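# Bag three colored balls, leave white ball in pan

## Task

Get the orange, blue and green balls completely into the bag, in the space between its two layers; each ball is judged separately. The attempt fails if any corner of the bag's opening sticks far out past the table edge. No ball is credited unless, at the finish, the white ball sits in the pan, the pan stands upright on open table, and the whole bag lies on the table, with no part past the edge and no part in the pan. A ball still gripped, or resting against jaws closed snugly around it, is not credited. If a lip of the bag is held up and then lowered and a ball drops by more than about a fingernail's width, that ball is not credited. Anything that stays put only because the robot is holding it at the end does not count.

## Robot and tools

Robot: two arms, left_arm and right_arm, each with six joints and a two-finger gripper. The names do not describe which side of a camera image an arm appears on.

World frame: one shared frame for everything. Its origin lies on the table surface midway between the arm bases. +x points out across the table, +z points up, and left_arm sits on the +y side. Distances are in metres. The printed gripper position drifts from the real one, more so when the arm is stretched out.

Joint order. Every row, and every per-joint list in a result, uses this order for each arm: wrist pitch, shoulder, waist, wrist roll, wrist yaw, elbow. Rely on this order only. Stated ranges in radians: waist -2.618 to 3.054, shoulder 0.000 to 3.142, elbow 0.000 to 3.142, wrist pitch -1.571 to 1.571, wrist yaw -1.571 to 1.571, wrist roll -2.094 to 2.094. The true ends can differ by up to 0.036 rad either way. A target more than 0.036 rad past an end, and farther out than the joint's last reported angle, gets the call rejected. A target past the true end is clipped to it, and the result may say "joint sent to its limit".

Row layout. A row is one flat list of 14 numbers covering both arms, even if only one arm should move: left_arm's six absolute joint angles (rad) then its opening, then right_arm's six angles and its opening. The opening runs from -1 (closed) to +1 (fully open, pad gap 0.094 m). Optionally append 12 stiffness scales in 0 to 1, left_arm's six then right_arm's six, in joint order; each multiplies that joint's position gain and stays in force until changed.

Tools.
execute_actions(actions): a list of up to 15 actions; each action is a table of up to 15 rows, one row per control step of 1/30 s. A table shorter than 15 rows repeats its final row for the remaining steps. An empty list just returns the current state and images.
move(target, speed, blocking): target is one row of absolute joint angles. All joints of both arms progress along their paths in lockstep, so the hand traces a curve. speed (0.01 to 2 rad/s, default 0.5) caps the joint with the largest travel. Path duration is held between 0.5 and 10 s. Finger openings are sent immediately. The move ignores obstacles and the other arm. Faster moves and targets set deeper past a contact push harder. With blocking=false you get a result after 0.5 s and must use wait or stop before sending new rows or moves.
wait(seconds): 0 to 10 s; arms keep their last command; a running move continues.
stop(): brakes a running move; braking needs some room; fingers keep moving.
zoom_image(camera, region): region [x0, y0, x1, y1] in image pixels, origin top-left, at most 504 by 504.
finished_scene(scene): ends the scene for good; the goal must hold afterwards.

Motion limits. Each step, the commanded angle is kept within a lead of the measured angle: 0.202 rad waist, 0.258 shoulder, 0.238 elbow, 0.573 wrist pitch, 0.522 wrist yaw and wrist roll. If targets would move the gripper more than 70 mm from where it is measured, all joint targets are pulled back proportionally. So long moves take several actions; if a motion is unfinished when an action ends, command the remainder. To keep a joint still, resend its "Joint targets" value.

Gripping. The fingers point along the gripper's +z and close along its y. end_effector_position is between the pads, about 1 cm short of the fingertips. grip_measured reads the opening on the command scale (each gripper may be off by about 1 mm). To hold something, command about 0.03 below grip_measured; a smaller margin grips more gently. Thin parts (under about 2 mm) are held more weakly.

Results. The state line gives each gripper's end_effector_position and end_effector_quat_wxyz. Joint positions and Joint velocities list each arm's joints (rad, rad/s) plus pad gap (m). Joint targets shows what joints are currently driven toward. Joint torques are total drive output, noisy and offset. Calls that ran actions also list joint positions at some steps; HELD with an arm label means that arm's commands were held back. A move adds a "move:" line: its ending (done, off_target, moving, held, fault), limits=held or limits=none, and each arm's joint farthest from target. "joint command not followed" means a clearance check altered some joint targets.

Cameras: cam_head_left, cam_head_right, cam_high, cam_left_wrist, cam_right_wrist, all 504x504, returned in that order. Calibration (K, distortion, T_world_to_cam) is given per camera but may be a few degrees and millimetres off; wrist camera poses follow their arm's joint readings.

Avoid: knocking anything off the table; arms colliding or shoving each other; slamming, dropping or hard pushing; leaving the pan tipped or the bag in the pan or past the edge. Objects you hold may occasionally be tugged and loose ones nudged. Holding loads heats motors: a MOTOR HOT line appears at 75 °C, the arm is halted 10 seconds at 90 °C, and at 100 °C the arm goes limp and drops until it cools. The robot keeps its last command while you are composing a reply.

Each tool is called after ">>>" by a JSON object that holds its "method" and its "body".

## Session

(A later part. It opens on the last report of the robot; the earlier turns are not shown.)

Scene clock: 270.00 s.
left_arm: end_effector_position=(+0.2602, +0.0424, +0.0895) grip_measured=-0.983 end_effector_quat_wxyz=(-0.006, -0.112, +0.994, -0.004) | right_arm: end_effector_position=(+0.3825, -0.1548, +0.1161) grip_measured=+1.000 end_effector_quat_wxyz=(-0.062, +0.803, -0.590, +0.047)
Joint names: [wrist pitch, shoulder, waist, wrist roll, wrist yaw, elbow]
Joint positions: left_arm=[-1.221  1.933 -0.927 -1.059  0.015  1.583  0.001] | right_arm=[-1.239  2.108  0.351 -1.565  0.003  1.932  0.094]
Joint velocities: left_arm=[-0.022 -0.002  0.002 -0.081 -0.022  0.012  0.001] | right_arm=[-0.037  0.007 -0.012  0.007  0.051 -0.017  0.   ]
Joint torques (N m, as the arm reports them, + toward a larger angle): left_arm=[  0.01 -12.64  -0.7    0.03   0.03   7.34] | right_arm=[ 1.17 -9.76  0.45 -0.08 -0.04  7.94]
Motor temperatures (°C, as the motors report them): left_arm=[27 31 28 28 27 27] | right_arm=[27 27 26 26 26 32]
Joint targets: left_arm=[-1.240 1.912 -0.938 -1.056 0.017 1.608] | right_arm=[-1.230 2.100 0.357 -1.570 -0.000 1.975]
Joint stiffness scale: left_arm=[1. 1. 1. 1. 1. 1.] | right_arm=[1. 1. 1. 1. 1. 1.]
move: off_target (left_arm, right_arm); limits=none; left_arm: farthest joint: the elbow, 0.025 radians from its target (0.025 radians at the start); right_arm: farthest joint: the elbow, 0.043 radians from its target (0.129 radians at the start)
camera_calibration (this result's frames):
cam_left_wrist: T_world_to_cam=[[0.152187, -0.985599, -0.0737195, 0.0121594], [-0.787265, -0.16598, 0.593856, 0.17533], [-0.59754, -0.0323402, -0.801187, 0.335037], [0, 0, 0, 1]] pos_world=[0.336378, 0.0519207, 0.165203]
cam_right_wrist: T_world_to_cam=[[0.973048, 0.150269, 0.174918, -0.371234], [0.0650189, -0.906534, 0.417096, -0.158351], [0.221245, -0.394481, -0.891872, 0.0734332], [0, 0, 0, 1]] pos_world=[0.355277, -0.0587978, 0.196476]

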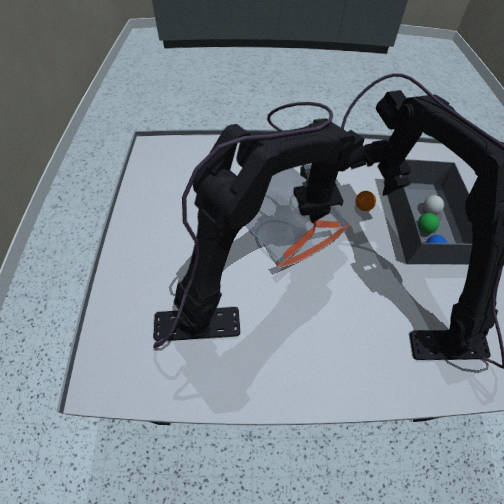

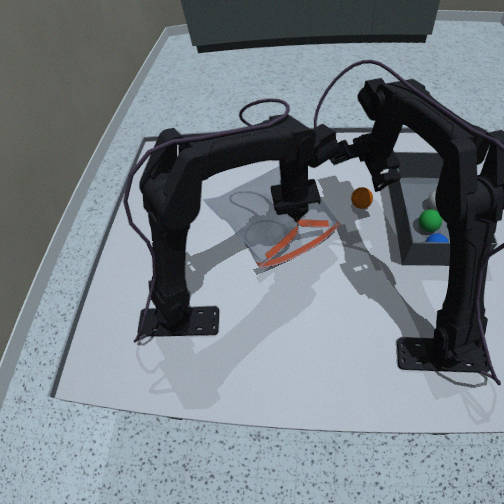

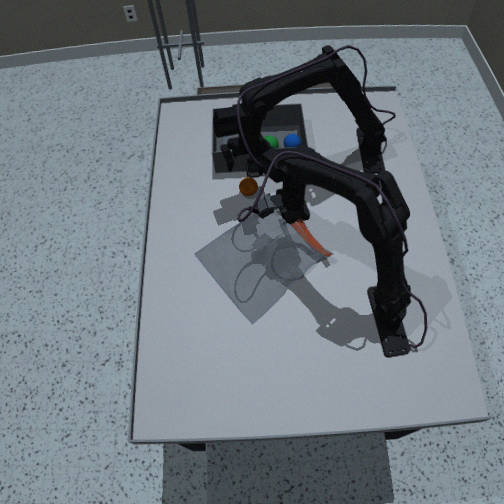

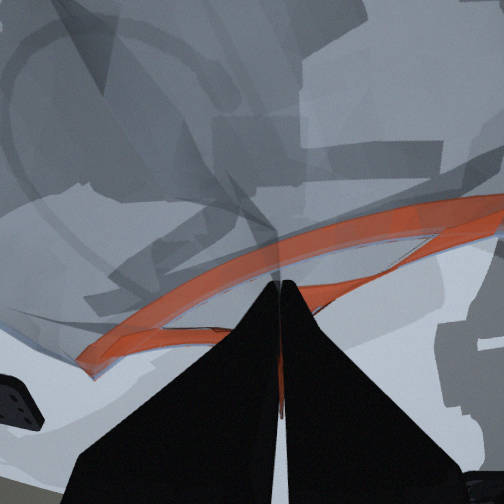

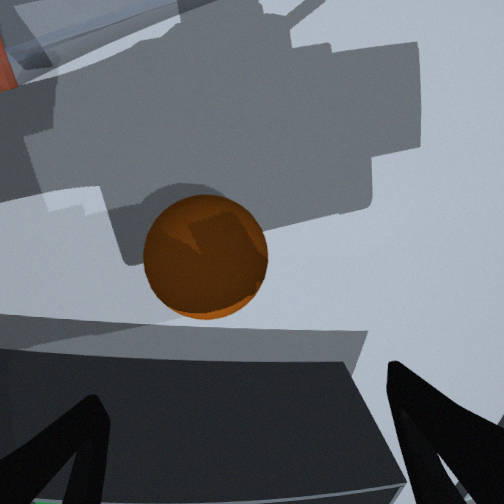

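>>> {"method": "move", "body": {"target": [-1.24,1.912,-0.938,-1.056,0.017,1.608,-1, -0.88,2.125,0.401,-1.57,0,1.62,1], "speed": 0.3}}

Scene clock: 278.13 s.
left_arm: end_effector_position=(+0.2602, +0.0424, +0.0895) grip_measured=-0.983 end_effector_quat_wxyz=(-0.006, -0.112, +0.994, -0.004) | right_arm: end_effector_position=(+0.3809, -0.1368, +0.0334) grip_measured=+1.000 end_effector_quat_wxyz=(-0.074, +0.814, -0.573, +0.053)
Joint names: [wrist pitch, shoulder, waist, wrist roll, wrist yaw, elbow]
Joint positions: left_arm=[-1.221  1.933 -0.927 -1.059  0.015  1.583  0.001] | right_arm=[-0.89   2.132  0.39  -1.566  0.003  1.634  0.094]
Joint velocities: left_arm=[-0.037  0.007  0.022  0.037 -0.007 -0.012  0.   ] | right_arm=[-0.051 -0.002 -0.007  0.081  0.007 -0.012  0.   ]
Joint torques (N m, as the arm reports them, + toward a larger angle): left_arm=[  0.03 -12.64  -0.7    0.02   0.03   7.3 ] | right_arm=[ 1.24 -9.9   0.77 -0.07 -0.04  4.24]
Motor temperatures (°C, as the motors report them): left_arm=[27 31 28 28 27 27] | right_arm=[27 28 26 26 26 32]
Joint targets: left_arm=[-1.240 1.912 -0.938 -1.056 0.017 1.608] | right_arm=[-0.880 2.125 0.401 -1.570 -0.000 1.620]
Joint stiffness scale: left_arm=[1. 1. 1. 1. 1. 1.] | right_arm=[1. 1. 1. 1. 1. 1.]
move: off_target (left_arm); limits=none; left_arm: farthest joint: the elbow, 0.025 radians from its target (0.025 radians at the start); right_arm: farthest joint: the elbow, 0.014 radians from its target (0.312 radians at the start)
camera_calibration (this result's frames):
cam_left_wrist: T_world_to_cam=[[0.152187, -0.985599, -0.0737195, 0.0121594], [-0.787265, -0.16598, 0.593856, 0.17533], [-0.59754, -0.0323402, -0.801187, 0.335037], [0, 0, 0, 1]] pos_world=[0.336378, 0.0519207, 0.165203]
cam_right_wrist: T_world_to_cam=[[0.961311, 0.18773, 0.20159, -0.349203], [0.0908833, -0.906986, 0.411238, -0.117157], [0.260041, -0.377007, -0.888957, -0.00529705], [0, 0, 0, 1]] pos_world=[0.347717, -0.0427007, 0.113866]

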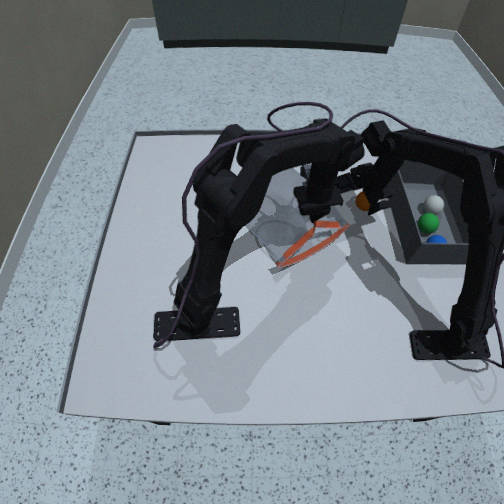

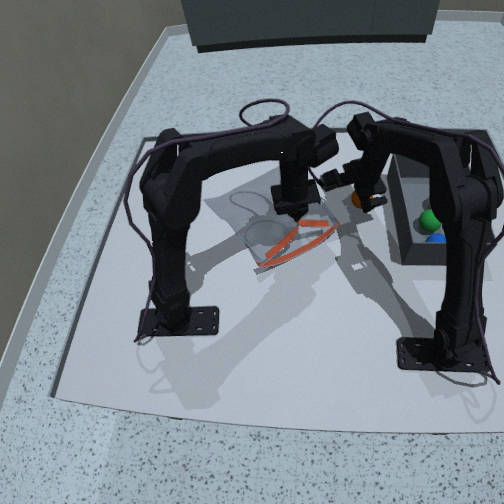

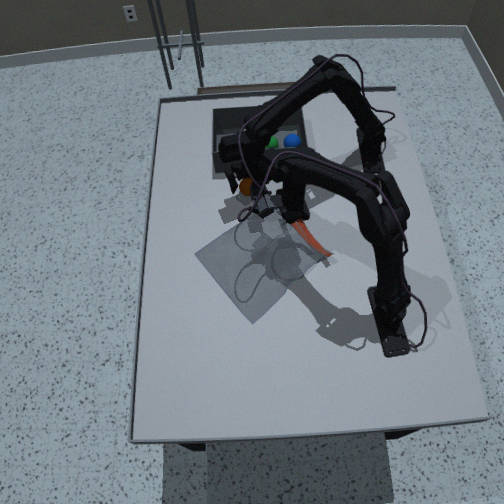

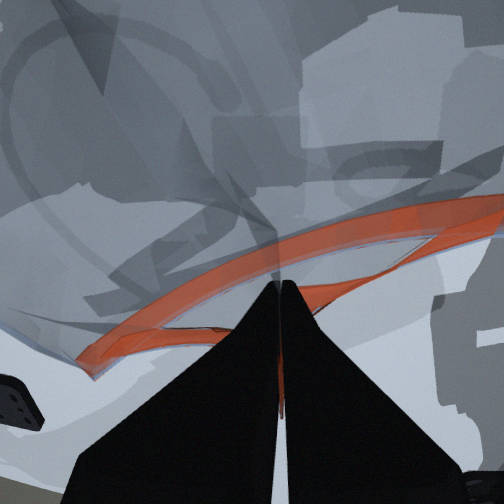

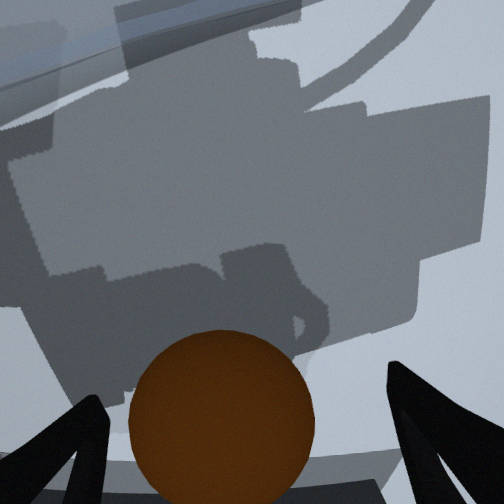

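>>> {"method": "execute_actions", "body": {"actions": [[[-1.24,1.912,-0.938,-1.056,0.017,1.608,-1, -0.89,2.125,0.405,-1.57,0,1.605,0.7]],[[-1.24,1.912,-0.938,-1.056,0.017,1.608,-1, -0.89,2.125,0.405,-1.57,0,1.605,0.45]],[[-1.24,1.912,-0.938,-1.056,0.017,1.608,-1, -0.89,2.125,0.405,-1.57,0,1.605,0.3]],[[-1.24,1.912,-0.938,-1.056,0.017,1.608,-1, -0.89,2.125,0.405,-1.57,0,1.605,0.2]]]}}

Scene clock: 284.33 s.
left_arm: end_effector_position=(+0.2601, +0.0423, +0.0895) grip_measured=-0.983 end_effector_quat_wxyz=(-0.006, -0.112, +0.994, -0.004) | right_arm: end_effector_position=(+0.3810, -0.1368, +0.0335) grip_measured=+0.204 end_effector_quat_wxyz=(-0.074, +0.814, -0.573, +0.054)
Joint names: [wrist pitch, shoulder, waist, wrist roll, wrist yaw, elbow]
Joint positions: left_arm=[-1.221  1.933 -0.927 -1.059  0.016  1.583  0.001] | right_arm=[-0.889  2.132  0.39  -1.567  0.003  1.634  0.057]
Joint velocities: left_arm=[ 0.037 -0.002  0.002  0.007 -0.022 -0.002  0.   ] | right_arm=[ 0.051  0.002  0.007 -0.037  0.007  0.012  0.002]
Joint torques (N m, as the arm reports them, + toward a larger angle): left_arm=[  0.02 -12.67  -0.66   0.02   0.03   7.36] | right_arm=[ 1.11 -9.8   1.07 -0.06 -0.04  3.32]
Motor temperatures (°C, as the motors report them): left_arm=[27 31 28 28 27 27] | right_arm=[27 29 26 26 26 32]
Joint targets: left_arm=[-1.240 1.912 -0.938 -1.056 0.017 1.608] | right_arm=[-0.890 2.125 0.405 -1.570 0.000 1.605]
Joint stiffness scale: left_arm=[1. 1. 1. 1. 1. 1.] | right_arm=[1. 1. 1. 1. 1. 1.]
Step readings (joint positions; steps 1 to 15: 1st action; 16 to 30: 2nd action; 31 to 45: 3rd action; 46 to 60: 4th action):
0: left_arm=[-1.221 1.933 -0.927 -1.059 0.015 1.583] | right_arm=[-0.889 2.132 0.390 -1.566 0.003 1.634]
1: left_arm=[-1.221 1.933 -0.927 -1.059 0.015 1.583] | right_arm=[-0.889 2.132 0.390 -1.566 0.003 1.634]
2: left_arm=[-1.221 1.933 -0.927 -1.059 0.015 1.583] | right_arm=[-0.889 2.132 0.390 -1.566 0.003 1.634]
4: left_arm=[-1.221 1.933 -0.927 -1.059 0.015 1.583] | right_arm=[-0.889 2.132 0.390 -1.566 0.003 1.634]
8: left_arm=[-1.221 1.933 -0.927 -1.059 0.015 1.583] | right_arm=[-0.889 2.132 0.390 -1.566 0.003 1.634]
15: left_arm=[-1.221 1.933 -0.927 -1.059 0.015 1.583] | right_arm=[-0.889 2.132 0.390 -1.566 0.003 1.634]
16: left_arm=[-1.221 1.933 -0.927 -1.059 0.015 1.583] | right_arm=[-0.889 2.132 0.390 -1.566 0.003 1.634]
17: left_arm=[-1.221 1.933 -0.927 -1.059 0.015 1.583] | right_arm=[-0.889 2.132 0.390 -1.566 0.003 1.634]
19: left_arm=[-1.221 1.933 -0.927 -1.059 0.015 1.583] | right_arm=[-0.889 2.132 0.390 -1.566 0.003 1.634]
23: left_arm=[-1.221 1.933 -0.927 -1.059 0.015 1.583] | right_arm=[-0.889 2.132 0.390 -1.566 0.003 1.634]
30: left_arm=[-1.221 1.933 -0.927 -1.059 0.015 1.583] | right_arm=[-0.889 2.132 0.390 -1.566 0.003 1.634]
31: left_arm=[-1.221 1.933 -0.927 -1.059 0.015 1.583] | right_arm=[-0.889 2.132 0.390 -1.567 0.003 1.634]
32: left_arm=[-1.221 1.933 -0.927 -1.059 0.016 1.583] | right_arm=[-0.889 2.132 0.390 -1.567 0.003 1.634]
34: left_arm=[-1.221 1.933 -0.927 -1.059 0.016 1.583] | right_arm=[-0.889 2.132 0.390 -1.567 0.003 1.634]
38: left_arm=[-1.221 1.933 -0.927 -1.059 0.016 1.583] | right_arm=[-0.889 2.132 0.390 -1.567 0.003 1.634]
45: left_arm=[-1.221 1.933 -0.927 -1.059 0.016 1.583] | right_arm=[-0.889 2.132 0.390 -1.567 0.003 1.634]
46: left_arm=[-1.221 1.933 -0.927 -1.059 0.016 1.583] | right_arm=[-0.889 2.132 0.390 -1.567 0.003 1.634]
47: left_arm=[-1.221 1.933 -0.927 -1.059 0.016 1.583] | right_arm=[-0.889 2.132 0.390 -1.567 0.003 1.634]
49: left_arm=[-1.221 1.933 -0.927 -1.059 0.016 1.583] | right_arm=[-0.889 2.132 0.390 -1.567 0.003 1.634]
53: left_arm=[-1.221 1.933 -0.927 -1.059 0.016 1.583] | right_arm=[-0.889 2.132 0.390 -1.567 0.003 1.634]
60: Joint positions above
camera_calibration (this result's frames):
cam_left_wrist: T_world_to_cam=[[0.152166, -0.985617, -0.0735101, 0.0121095], [-0.787097, -0.165828, 0.594121, 0.175208], [-0.597766, -0.0325455, -0.80101, 0.335058], [0, 0, 0, 1]] pos_world=[0.336349, 0.0518944, 0.16518]
cam_right_wrist: T_world_to_cam=[[0.961091, 0.188051, 0.202337, -0.349287], [0.0909194, -0.907032, 0.411129, -0.117145], [0.26084, -0.376736, -0.888838, -0.0055593], [0, 0, 0, 1]] pos_world=[0.347798, -0.0426651, 0.113894]

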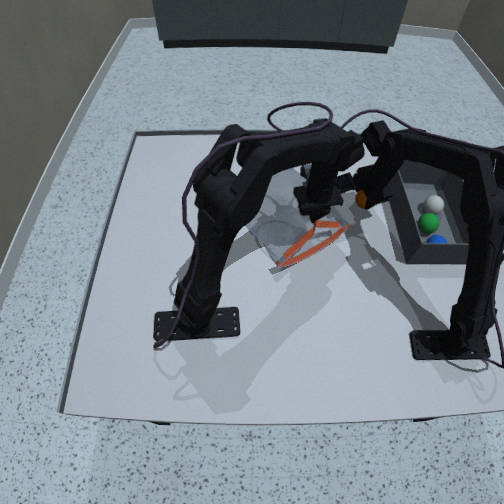

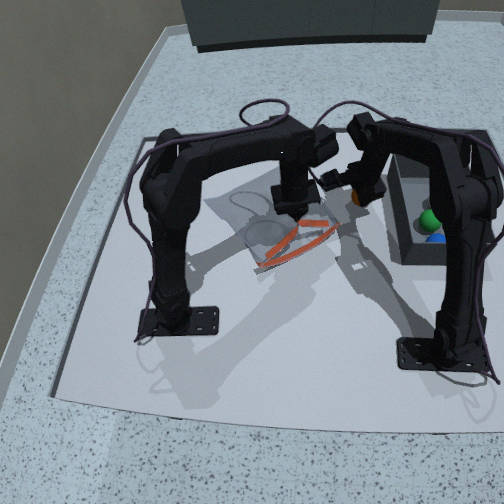

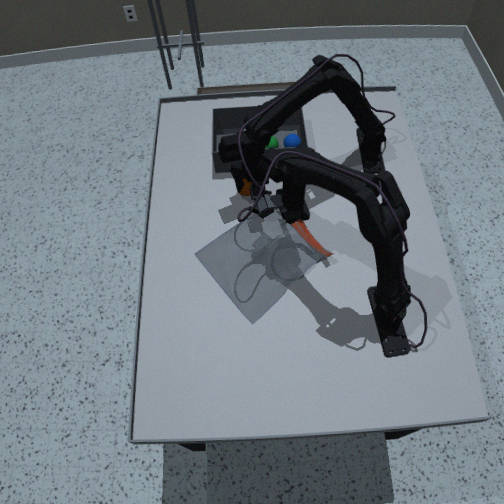

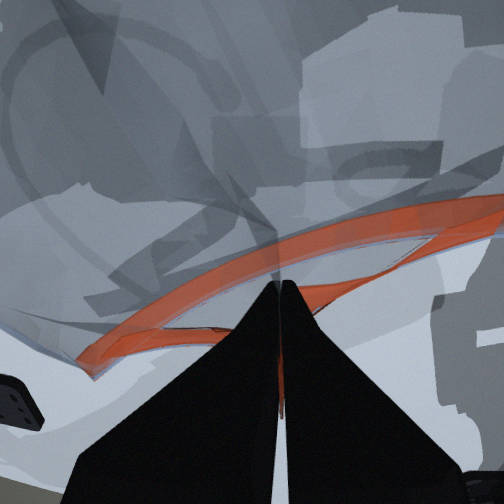

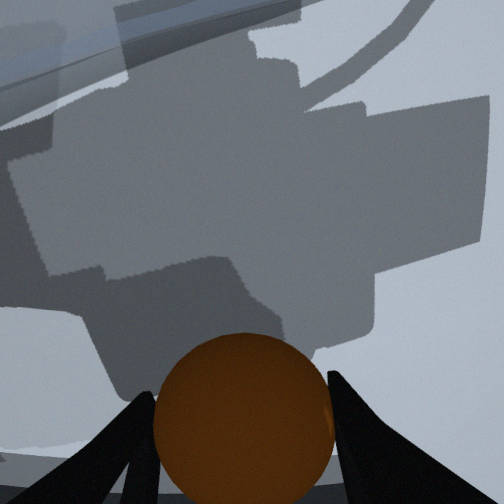

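>>> {"method": "execute_actions", "body": {"actions": [[[-1.24,1.912,-0.938,-1.056,0.017,1.608,-1, -0.89,2.125,0.39,-1.57,0,1.63,0.15]],[[-1.24,1.912,-0.938,-1.056,0.017,1.608,-1, -0.89,2.125,0.39,-1.57,0,1.63,0.1]]]}}

Scene clock: 288.60 s.
left_arm: end_effector_position=(+0.2601, +0.0423, +0.0895) grip_measured=-0.983 end_effector_quat_wxyz=(-0.006, -0.112, +0.994, -0.004) | right_arm: end_effector_position=(+0.3810, -0.1368, +0.0335) grip_measured=+0.106 end_effector_quat_wxyz=(-0.074, +0.814, -0.573, +0.054)
Joint names: [wrist pitch, shoulder, waist, wrist roll, wrist yaw, elbow]
Joint positions: left_arm=[-1.221  1.933 -0.927 -1.059  0.016  1.583  0.001] | right_arm=[-0.889  2.132  0.39  -1.567  0.003  1.634  0.052]
Joint velocities: left_arm=[ 0.037  0.002 -0.022 -0.051  0.037 -0.007 -0.   ] | right_arm=[-0.051 -0.002  0.002 -0.007  0.007  0.007 -0.001]
Joint torques (N m, as the arm reports them, + toward a larger angle): left_arm=[  0.02 -12.64  -0.72   0.02   0.03   7.35] | right_arm=[ 1.11 -9.81  0.04 -0.06 -0.04  4.9 ]
Motor temperatures (°C, as the motors report them): left_arm=[27 31 28 28 27 27] | right_arm=[27 29 26 26 26 32]
Joint targets: left_arm=[-1.240 1.912 -0.938 -1.056 0.017 1.608] | right_arm=[-0.890 2.125 0.390 -1.570 -0.000 1.630]
Joint stiffness scale: left_arm=[1. 1. 1. 1. 1. 1.] | right_arm=[1. 1. 1. 1. 1. 1.]
Step readings (joint positions; steps 1 to 15: 1st action; 16 to 30: 2nd action):
0: left_arm=[-1.221 1.933 -0.927 -1.059 0.016 1.583] | right_arm=[-0.889 2.132 0.390 -1.567 0.003 1.634]
1: left_arm=[-1.221 1.933 -0.927 -1.059 0.016 1.583] | right_arm=[-0.889 2.132 0.390 -1.567 0.003 1.634]
2: left_arm=[-1.221 1.933 -0.927 -1.059 0.016 1.583] | right_arm=[-0.889 2.132 0.390 -1.567 0.003 1.634]
4: left_arm=[-1.221 1.933 -0.927 -1.059 0.016 1.583] | right_arm=[-0.889 2.132 0.390 -1.567 0.003 1.634]
8: left_arm=[-1.221 1.933 -0.927 -1.059 0.016 1.583] | right_arm=[-0.889 2.132 0.390 -1.567 0.003 1.634]
15: left_arm=[-1.221 1.933 -0.927 -1.059 0.016 1.583] | right_arm=[-0.889 2.132 0.390 -1.567 0.003 1.634]
16: left_arm=[-1.221 1.933 -0.927 -1.059 0.016 1.583] | right_arm=[-0.889 2.132 0.390 -1.567 0.003 1.634]
17: left_arm=[-1.221 1.933 -0.927 -1.059 0.016 1.583] | right_arm=[-0.889 2.132 0.390 -1.567 0.003 1.634]
19: left_arm=[-1.221 1.933 -0.927 -1.059 0.016 1.583] | right_arm=[-0.889 2.132 0.390 -1.567 0.003 1.634]
23: left_arm=[-1.221 1.933 -0.927 -1.059 0.016 1.583] | right_arm=[-0.889 2.132 0.390 -1.567 0.003 1.634]
30: Joint positions above
camera_calibration (this result's frames):
cam_left_wrist: T_world_to_cam=[[0.152166, -0.985617, -0.0735101, 0.0121095], [-0.787097, -0.165828, 0.594121, 0.175208], [-0.597766, -0.0325455, -0.80101, 0.335058], [0, 0, 0, 1]] pos_world=[0.336349, 0.0518944, 0.16518]
cam_right_wrist: T_world_to_cam=[[0.961091, 0.188051, 0.202337, -0.349287], [0.0909194, -0.907032, 0.411129, -0.117145], [0.26084, -0.376736, -0.888838, -0.0055593], [0, 0, 0, 1]] pos_world=[0.347798, -0.0426651, 0.113894]

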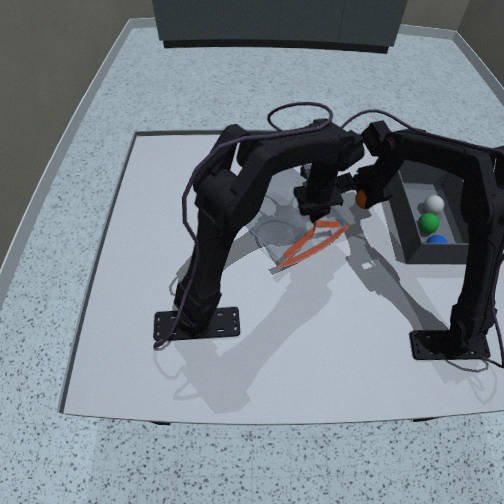

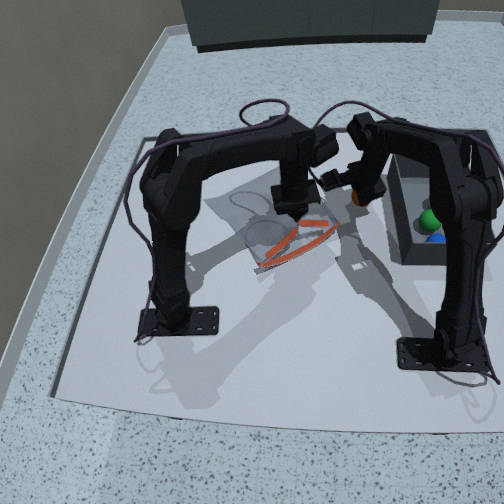

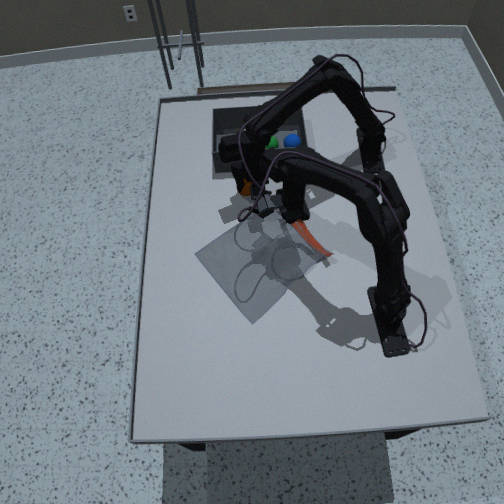

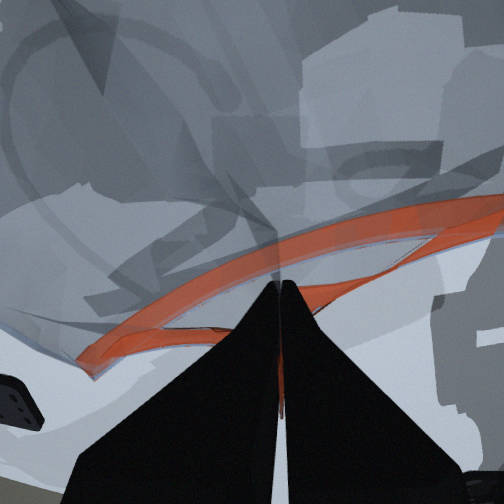

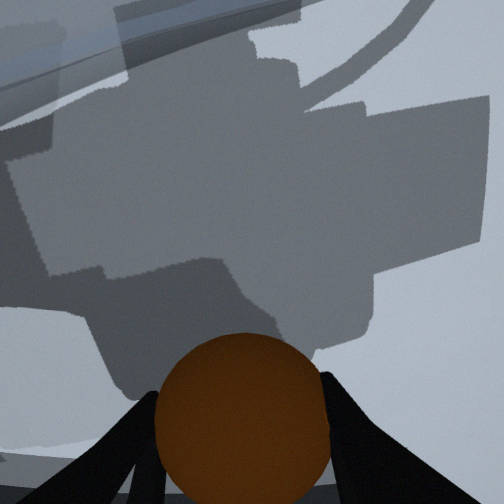

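>>> {"method": "execute_actions", "body": {"actions": [[[-1.24,1.912,-0.938,-1.056,0.017,1.608,-1, -0.89,2.125,0.39,-1.57,0,1.63,0.06]]]}}

Scene clock: 291.87 s.
left_arm: end_effector_position=(+0.2601, +0.0423, +0.0895) grip_measured=-0.983 end_effector_quat_wxyz=(-0.006, -0.112, +0.994, -0.004) | right_arm: end_effector_position=(+0.3810, -0.1368, +0.0335) grip_measured=+0.068 end_effector_quat_wxyz=(-0.074, +0.814, -0.573, +0.054)
Joint names: [wrist pitch, shoulder, waist, wrist roll, wrist yaw, elbow]
Joint positions: left_arm=[-1.221  1.933 -0.927 -1.059  0.016  1.583  0.001] | right_arm=[-0.889  2.132  0.39  -1.567  0.003  1.634  0.05 ]
Joint velocities: left_arm=[-0.037 -0.002 -0.007  0.051 -0.007 -0.002 -0.001] | right_arm=[-0.051 -0.012  0.022 -0.022  0.037 -0.007 -0.001]
Joint torques (N m, as the arm reports them, + toward a larger angle): left_arm=[  0.02 -12.69  -0.72   0.02   0.03   7.36] | right_arm=[ 1.12 -9.8   0.03 -0.07 -0.04  4.91]
Motor temperatures (°C, as the motors report them): left_arm=[27 32 28 28 27 27] | right_arm=[27 30 26 26 26 32]
Joint targets: left_arm=[-1.240 1.912 -0.938 -1.056 0.017 1.608] | right_arm=[-0.890 2.125 0.390 -1.570 0.000 1.630]
Joint stiffness scale: left_arm=[1. 1. 1. 1. 1. 1.] | right_arm=[1. 1. 1. 1. 1. 1.]
Step readings (joint positions):
0: left_arm=[-1.221 1.933 -0.927 -1.059 0.016 1.583] | right_arm=[-0.889 2.132 0.390 -1.567 0.003 1.634]
1: left_arm=[-1.221 1.933 -0.927 -1.059 0.016 1.583] | right_arm=[-0.889 2.132 0.390 -1.567 0.003 1.634]
2: left_arm=[-1.221 1.933 -0.927 -1.059 0.016 1.583] | right_arm=[-0.889 2.132 0.390 -1.567 0.003 1.634]
4: left_arm=[-1.221 1.933 -0.927 -1.059 0.016 1.583] | right_arm=[-0.889 2.132 0.390 -1.567 0.003 1.634]
8: left_arm=[-1.221 1.933 -0.927 -1.059 0.016 1.583] | right_arm=[-0.889 2.132 0.390 -1.567 0.003 1.634]
15: Joint positions above
camera_calibration (this result's frames):
cam_left_wrist: T_world_to_cam=[[0.152166, -0.985617, -0.0735101, 0.0121095], [-0.787097, -0.165828, 0.594121, 0.175208], [-0.597766, -0.0325455, -0.80101, 0.335058], [0, 0, 0, 1]] pos_world=[0.336349, 0.0518944, 0.16518]
cam_right_wrist: T_world_to_cam=[[0.961091, 0.188051, 0.202337, -0.349287], [0.0909194, -0.907032, 0.411129, -0.117145], [0.26084, -0.376736, -0.888838, -0.0055593], [0, 0, 0, 1]] pos_world=[0.347798, -0.0426651, 0.113894]

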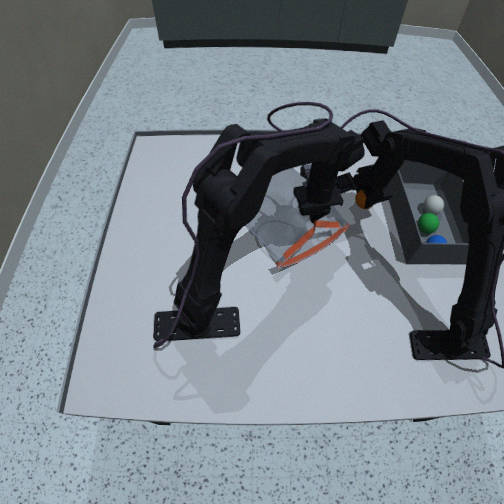

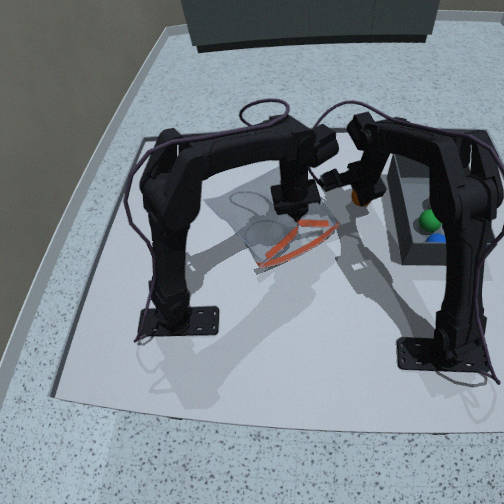

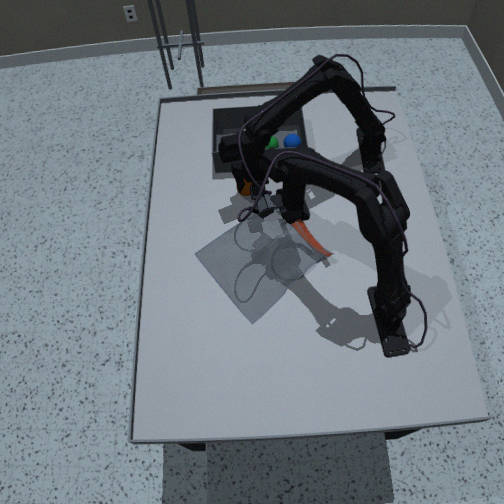

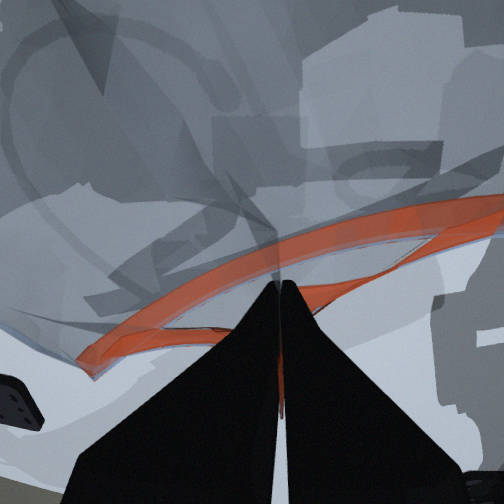

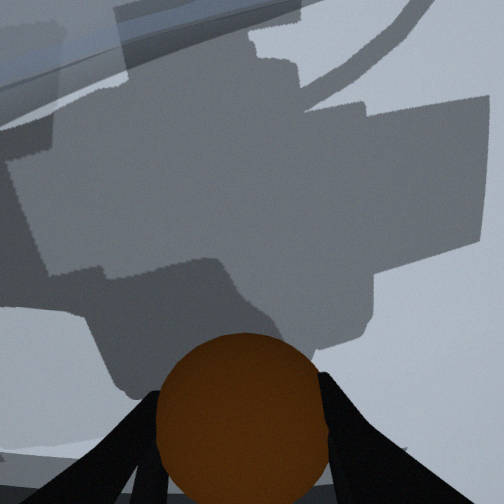

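>>> {"method": "move", "body": {"target": [-1.24,1.912,-0.938,-1.056,0.017,1.608,-1, -1.25,2.07,0.33,-1.2,0,1.975,0.0], "speed": 0.35}}

Scene clock: 297.77 s.
left_arm: end_effector_position=(+0.2601, +0.0423, +0.0895) grip_measured=-0.983 end_effector_quat_wxyz=(-0.006, -0.112, +0.994, -0.004) | right_arm: end_effector_position=(+0.3850, -0.1589, +0.1254) grip_measured=+0.011 end_effector_quat_wxyz=(-0.079, +0.681, -0.727, +0.040)
Joint names: [wrist pitch, shoulder, waist, wrist roll, wrist yaw, elbow]
Joint positions: left_arm=[-1.221  1.933 -0.927 -1.059  0.016  1.583  0.001] | right_arm=[-1.24   2.091  0.34  -1.207  0.003  1.938  0.048]
Joint velocities: left_arm=[-0.051  0.007  0.007 -0.051 -0.11   0.007 -0.   ] | right_arm=[-0.051  0.037 -0.017 -0.037 -0.081  0.012 -0.   ]
Joint torques (N m, as the arm reports them, + toward a larger angle): left_arm=[  0.02 -12.63  -0.73   0.02   0.04   7.33] | right_arm=[  1.01 -10.54  -0.7    0.06  -0.04   7.51]
Motor temperatures (°C, as the motors report them): left_arm=[27 32 28 28 27 27] | right_arm=[27 30 26 26 26 32]
Joint targets: left_arm=[-1.240 1.912 -0.938 -1.056 0.017 1.608] | right_arm=[-1.250 2.070 0.330 -1.200 0.000 1.975]
Joint stiffness scale: left_arm=[1. 1. 1. 1. 1. 1.] | right_arm=[1. 1. 1. 1. 1. 1.]
move: off_target (left_arm, right_arm); limits=none; left_arm: farthest joint: the elbow, 0.025 radians from its target (0.025 radians at the start); right_arm: farthest joint: the elbow, 0.037 radians from its target (0.341 radians at the start)
camera_calibration (this result's frames):
cam_left_wrist: T_world_to_cam=[[0.152166, -0.985617, -0.0735101, 0.0121095], [-0.787097, -0.165828, 0.594121, 0.175208], [-0.597766, -0.0325455, -0.80101, 0.335058], [0, 0, 0, 1]] pos_world=[0.336349, 0.0518944, 0.16518]
cam_right_wrist: T_world_to_cam=[[0.959945, -0.216548, 0.177798, -0.428349], [-0.268094, -0.894305, 0.35825, -0.0284573], [0.0814275, -0.391567, -0.91654, 0.137005], [0, 0, 0, 1]] pos_world=[0.392407, -0.0645608, 0.211925]

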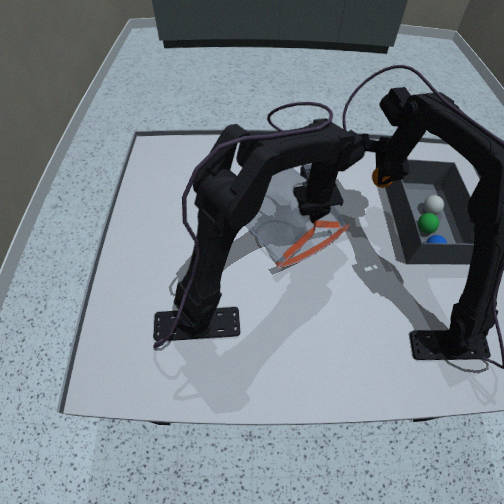

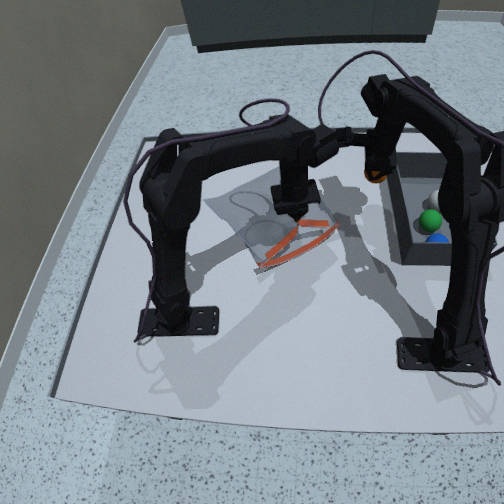

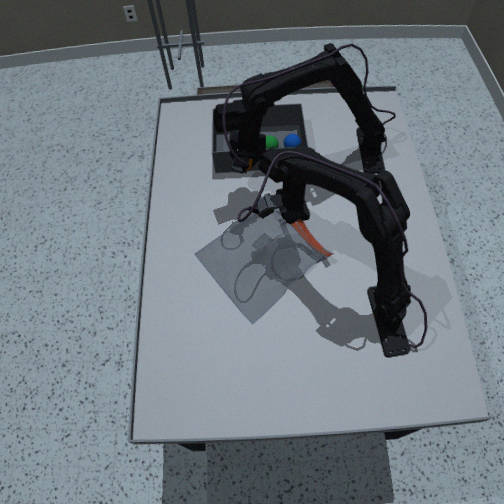

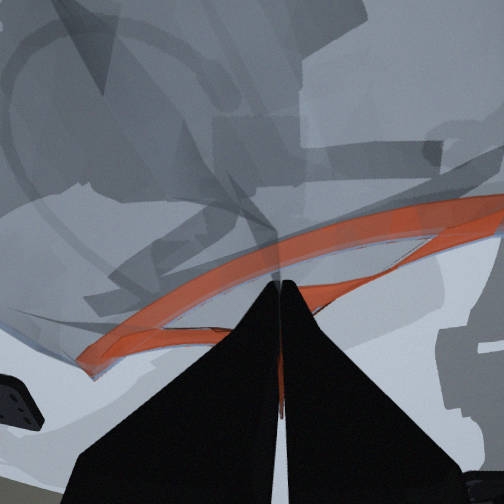

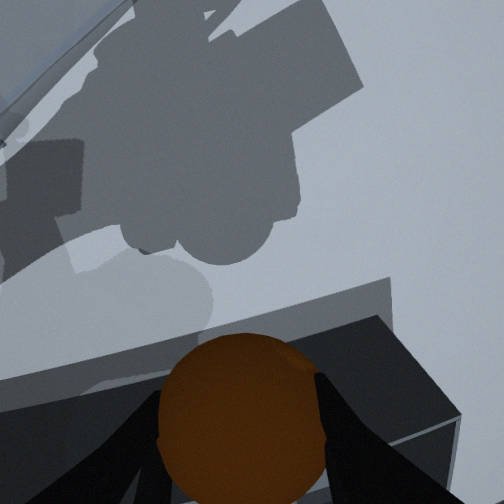

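>>> {"method": "move", "body": {"target": [-1.24,1.912,-0.938,-1.056,0.017,1.608,-1, 0.247,0.757,0.45,0,0,0.21,0.0], "speed": 0.9}}

>>> {"method": "move", "body": {"target": [-1.24,1.912,-0.938,-1.056,0.017,1.608,-1, 1.535,1.85,0.885,0,0,0.131,0.0], "speed": 0.7}}

Scene clock: 306.27 s.
left_arm: end_effector_position=(+0.2601, +0.0423, +0.0895) grip_measured=-0.983 end_effector_quat_wxyz=(-0.006, -0.112, +0.994, -0.004) | right_arm: end_effector_position=(+0.2410, -0.1722, +0.1441) grip_measured=+0.011 end_effector_quat_wxyz=(+0.570, -0.161, +0.798, +0.112)
Joint names: [wrist pitch, shoulder, waist, wrist roll, wrist yaw, elbow]
Joint positions: left_arm=[-1.221  1.933 -0.927 -1.059  0.016  1.583  0.001] | right_arm=[ 0.226  0.776  0.438 -0.005  0.003  0.219  0.047]
Joint velocities: left_arm=[-0.022 -0.007  0.017  0.022 -0.007 -0.007  0.001] | right_arm=[-0.037 -0.012  0.007  0.066  0.007 -0.017  0.   ]
Joint torques (N m, as the arm reports them, + toward a larger angle): left_arm=[  0.02 -12.59  -0.69   0.02   0.03   7.37] | right_arm=[ 2.73 -1.79  0.91  0.01 -0.04  5.47]
Motor temperatures (°C, as the motors report them): left_arm=[27 32 28 28 27 27] | right_arm=[27 30 26 26 26 32]
Joint targets: left_arm=[-1.240 1.912 -0.938 -1.056 0.017 1.608] | right_arm=[0.247 0.757 0.450 -0.000 -0.000 0.210]
Joint stiffness scale: left_arm=[1. 1. 1. 1. 1. 1.] | right_arm=[1. 1. 1. 1. 1. 1.]
move: off_target (left_arm, right_arm); limits=none; left_arm: farthest joint: the elbow, 0.025 radians from its target (0.025 radians at the start); right_arm: farthest joint: the wrist pitch, 0.021 radians from its target (1.487 radians at the start)
camera_calibration (this result's frames):
cam_left_wrist: T_world_to_cam=[[0.152166, -0.985617, -0.0735101, 0.0121095], [-0.787097, -0.165828, 0.594121, 0.175208], [-0.597766, -0.0325455, -0.80101, 0.335058], [0, 0, 0, 1]] pos_world=[0.336349, 0.0518944, 0.16518]
cam_right_wrist: T_world_to_cam=[[0.317629, -0.939655, -0.127121, -0.222043], [-0.705036, -0.144391, -0.694317, 0.300411], [0.634063, 0.310161, -0.708353, 0.118249], [0, 0, 0, 1]] pos_world=[0.20735, -0.201943, 0.264116]

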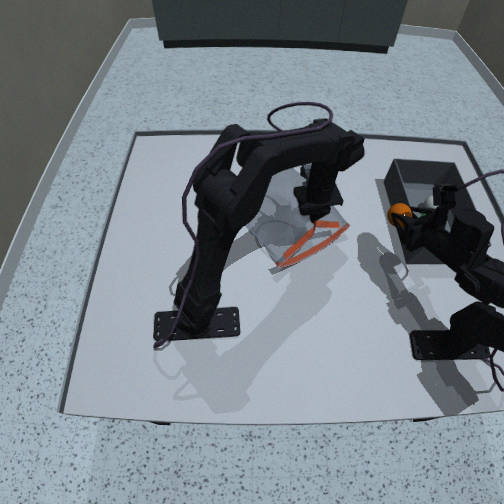

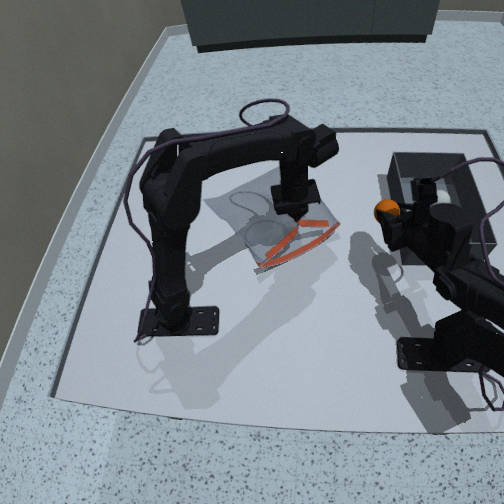

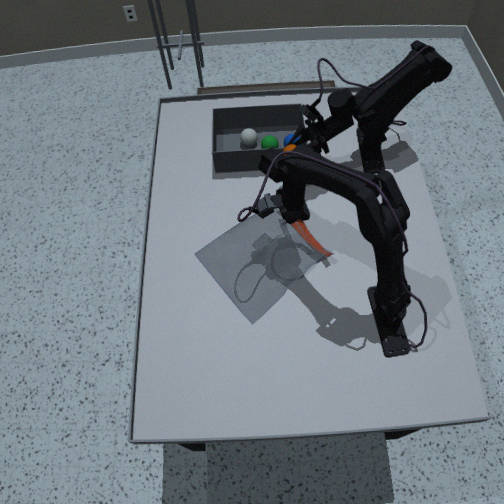

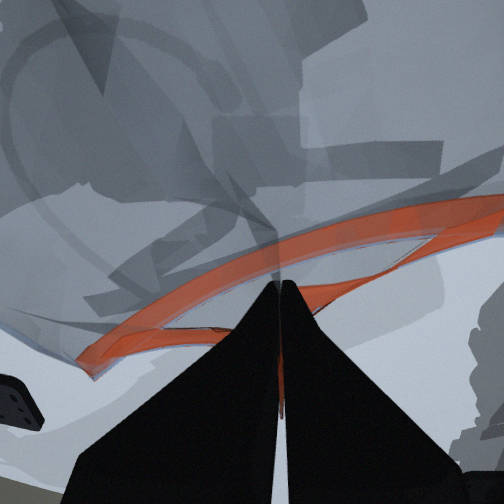

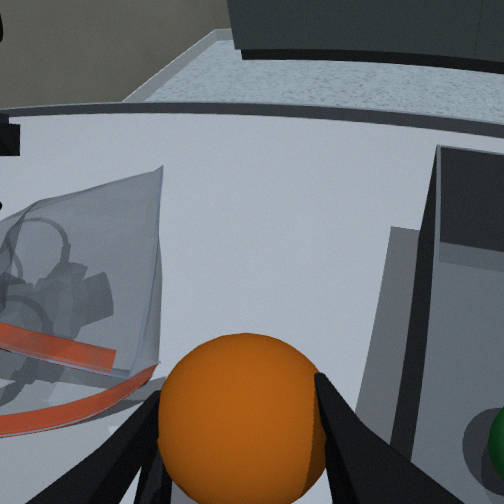

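Scene clock: 308.97 s.
left_arm: end_effector_position=(+0.2601, +0.0423, +0.0895) grip_measured=-0.983 end_effector_quat_wxyz=(-0.006, -0.112, +0.994, -0.004) | right_arm: end_effector_position=(+0.2050, -0.0198, +0.0785) grip_measured=+0.011 end_effector_quat_wxyz=(+0.588, -0.310, +0.701, +0.257)
Joint names: [wrist pitch, shoulder, waist, wrist roll, wrist yaw, elbow]
Joint positions: left_arm=[-1.221  1.933 -0.927 -1.059  0.016  1.583  0.001] | right_arm=[ 1.514  1.845  0.873 -0.004  0.003  0.154  0.047]
Joint velocities: left_arm=[-0.007 -0.007 -0.022 -0.066 -0.022  0.032 -0.   ] | right_arm=[ 0.051 -0.007  0.007 -0.081  0.022 -0.017 -0.001]
Joint torques (N m, as the arm reports them, + toward a larger angle): left_arm=[  0.02 -12.69  -0.73   0.03   0.03   7.34] | right_arm=[ 2.75 -4.01  0.82  0.02 -0.04  0.87]
Motor temperatures (°C, as the motors report them): left_arm=[27 32 28 28 27 27] | right_arm=[28 30 26 26 26 32]
Joint targets: left_arm=[-1.240 1.912 -0.938 -1.056 0.017 1.608] | right_arm=[1.535 1.850 0.885 0.000 0.000 0.131]
Joint stiffness scale: left_arm=[1. 1. 1. 1. 1. 1.] | right_arm=[1. 1. 1. 1. 1. 1.]
move: off_target (left_arm, right_arm); limits=none; left_arm: farthest joint: the elbow, 0.025 radians from its target (0.025 radians at the start); right_arm: farthest joint: the elbow, 0.023 radians from its target (0.088 radians at the start)
camera_calibration (this result's frames):
cam_left_wrist: T_world_to_cam=[[0.152166, -0.985617, -0.0735101, 0.0121095], [-0.787097, -0.165828, 0.594121, 0.175208], [-0.597766, -0.0325455, -0.80101, 0.335058], [0, 0, 0, 1]] pos_world=[0.336349, 0.0518944, 0.16518]
cam_right_wrist: T_world_to_cam=[[0.697726, -0.70314, -0.137013, -0.148216], [-0.501641, -0.34303, -0.794158, 0.213669], [0.511405, 0.622836, -0.592065, 0.0695379], [0, 0, 0, 1]] pos_world=[0.175037, -0.0742322, 0.190551]

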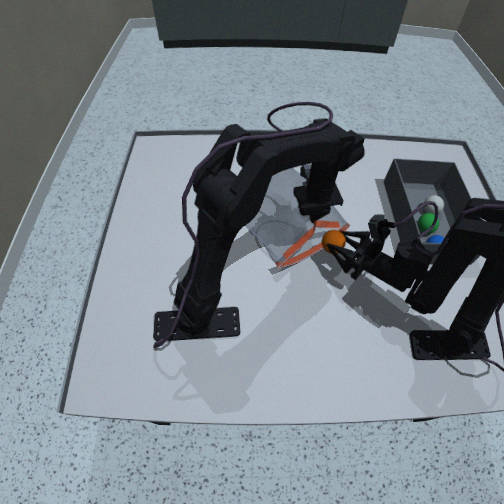

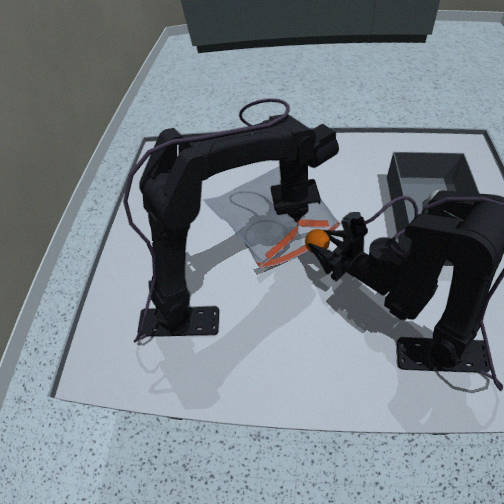

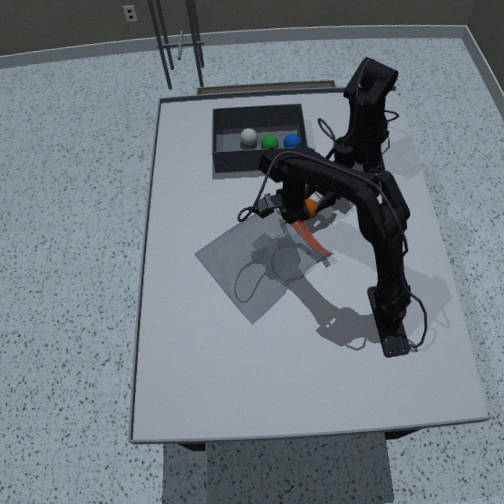

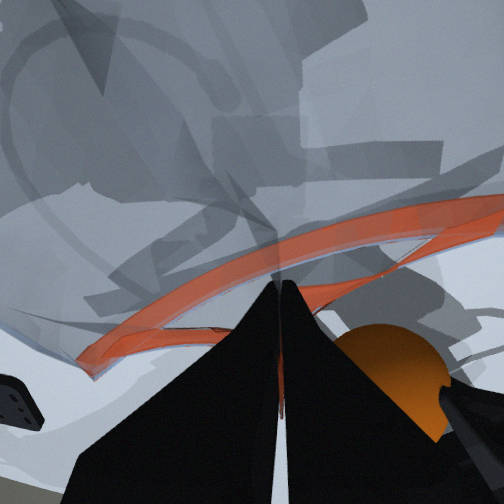

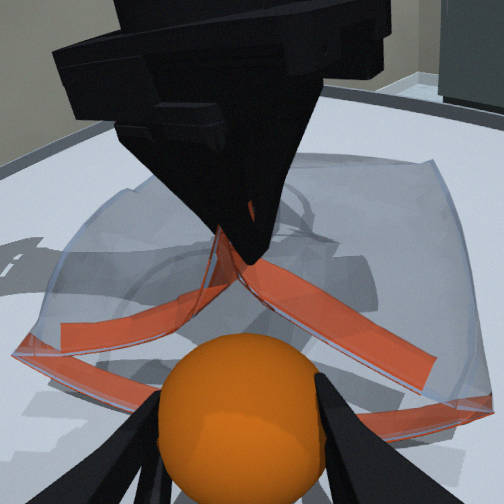

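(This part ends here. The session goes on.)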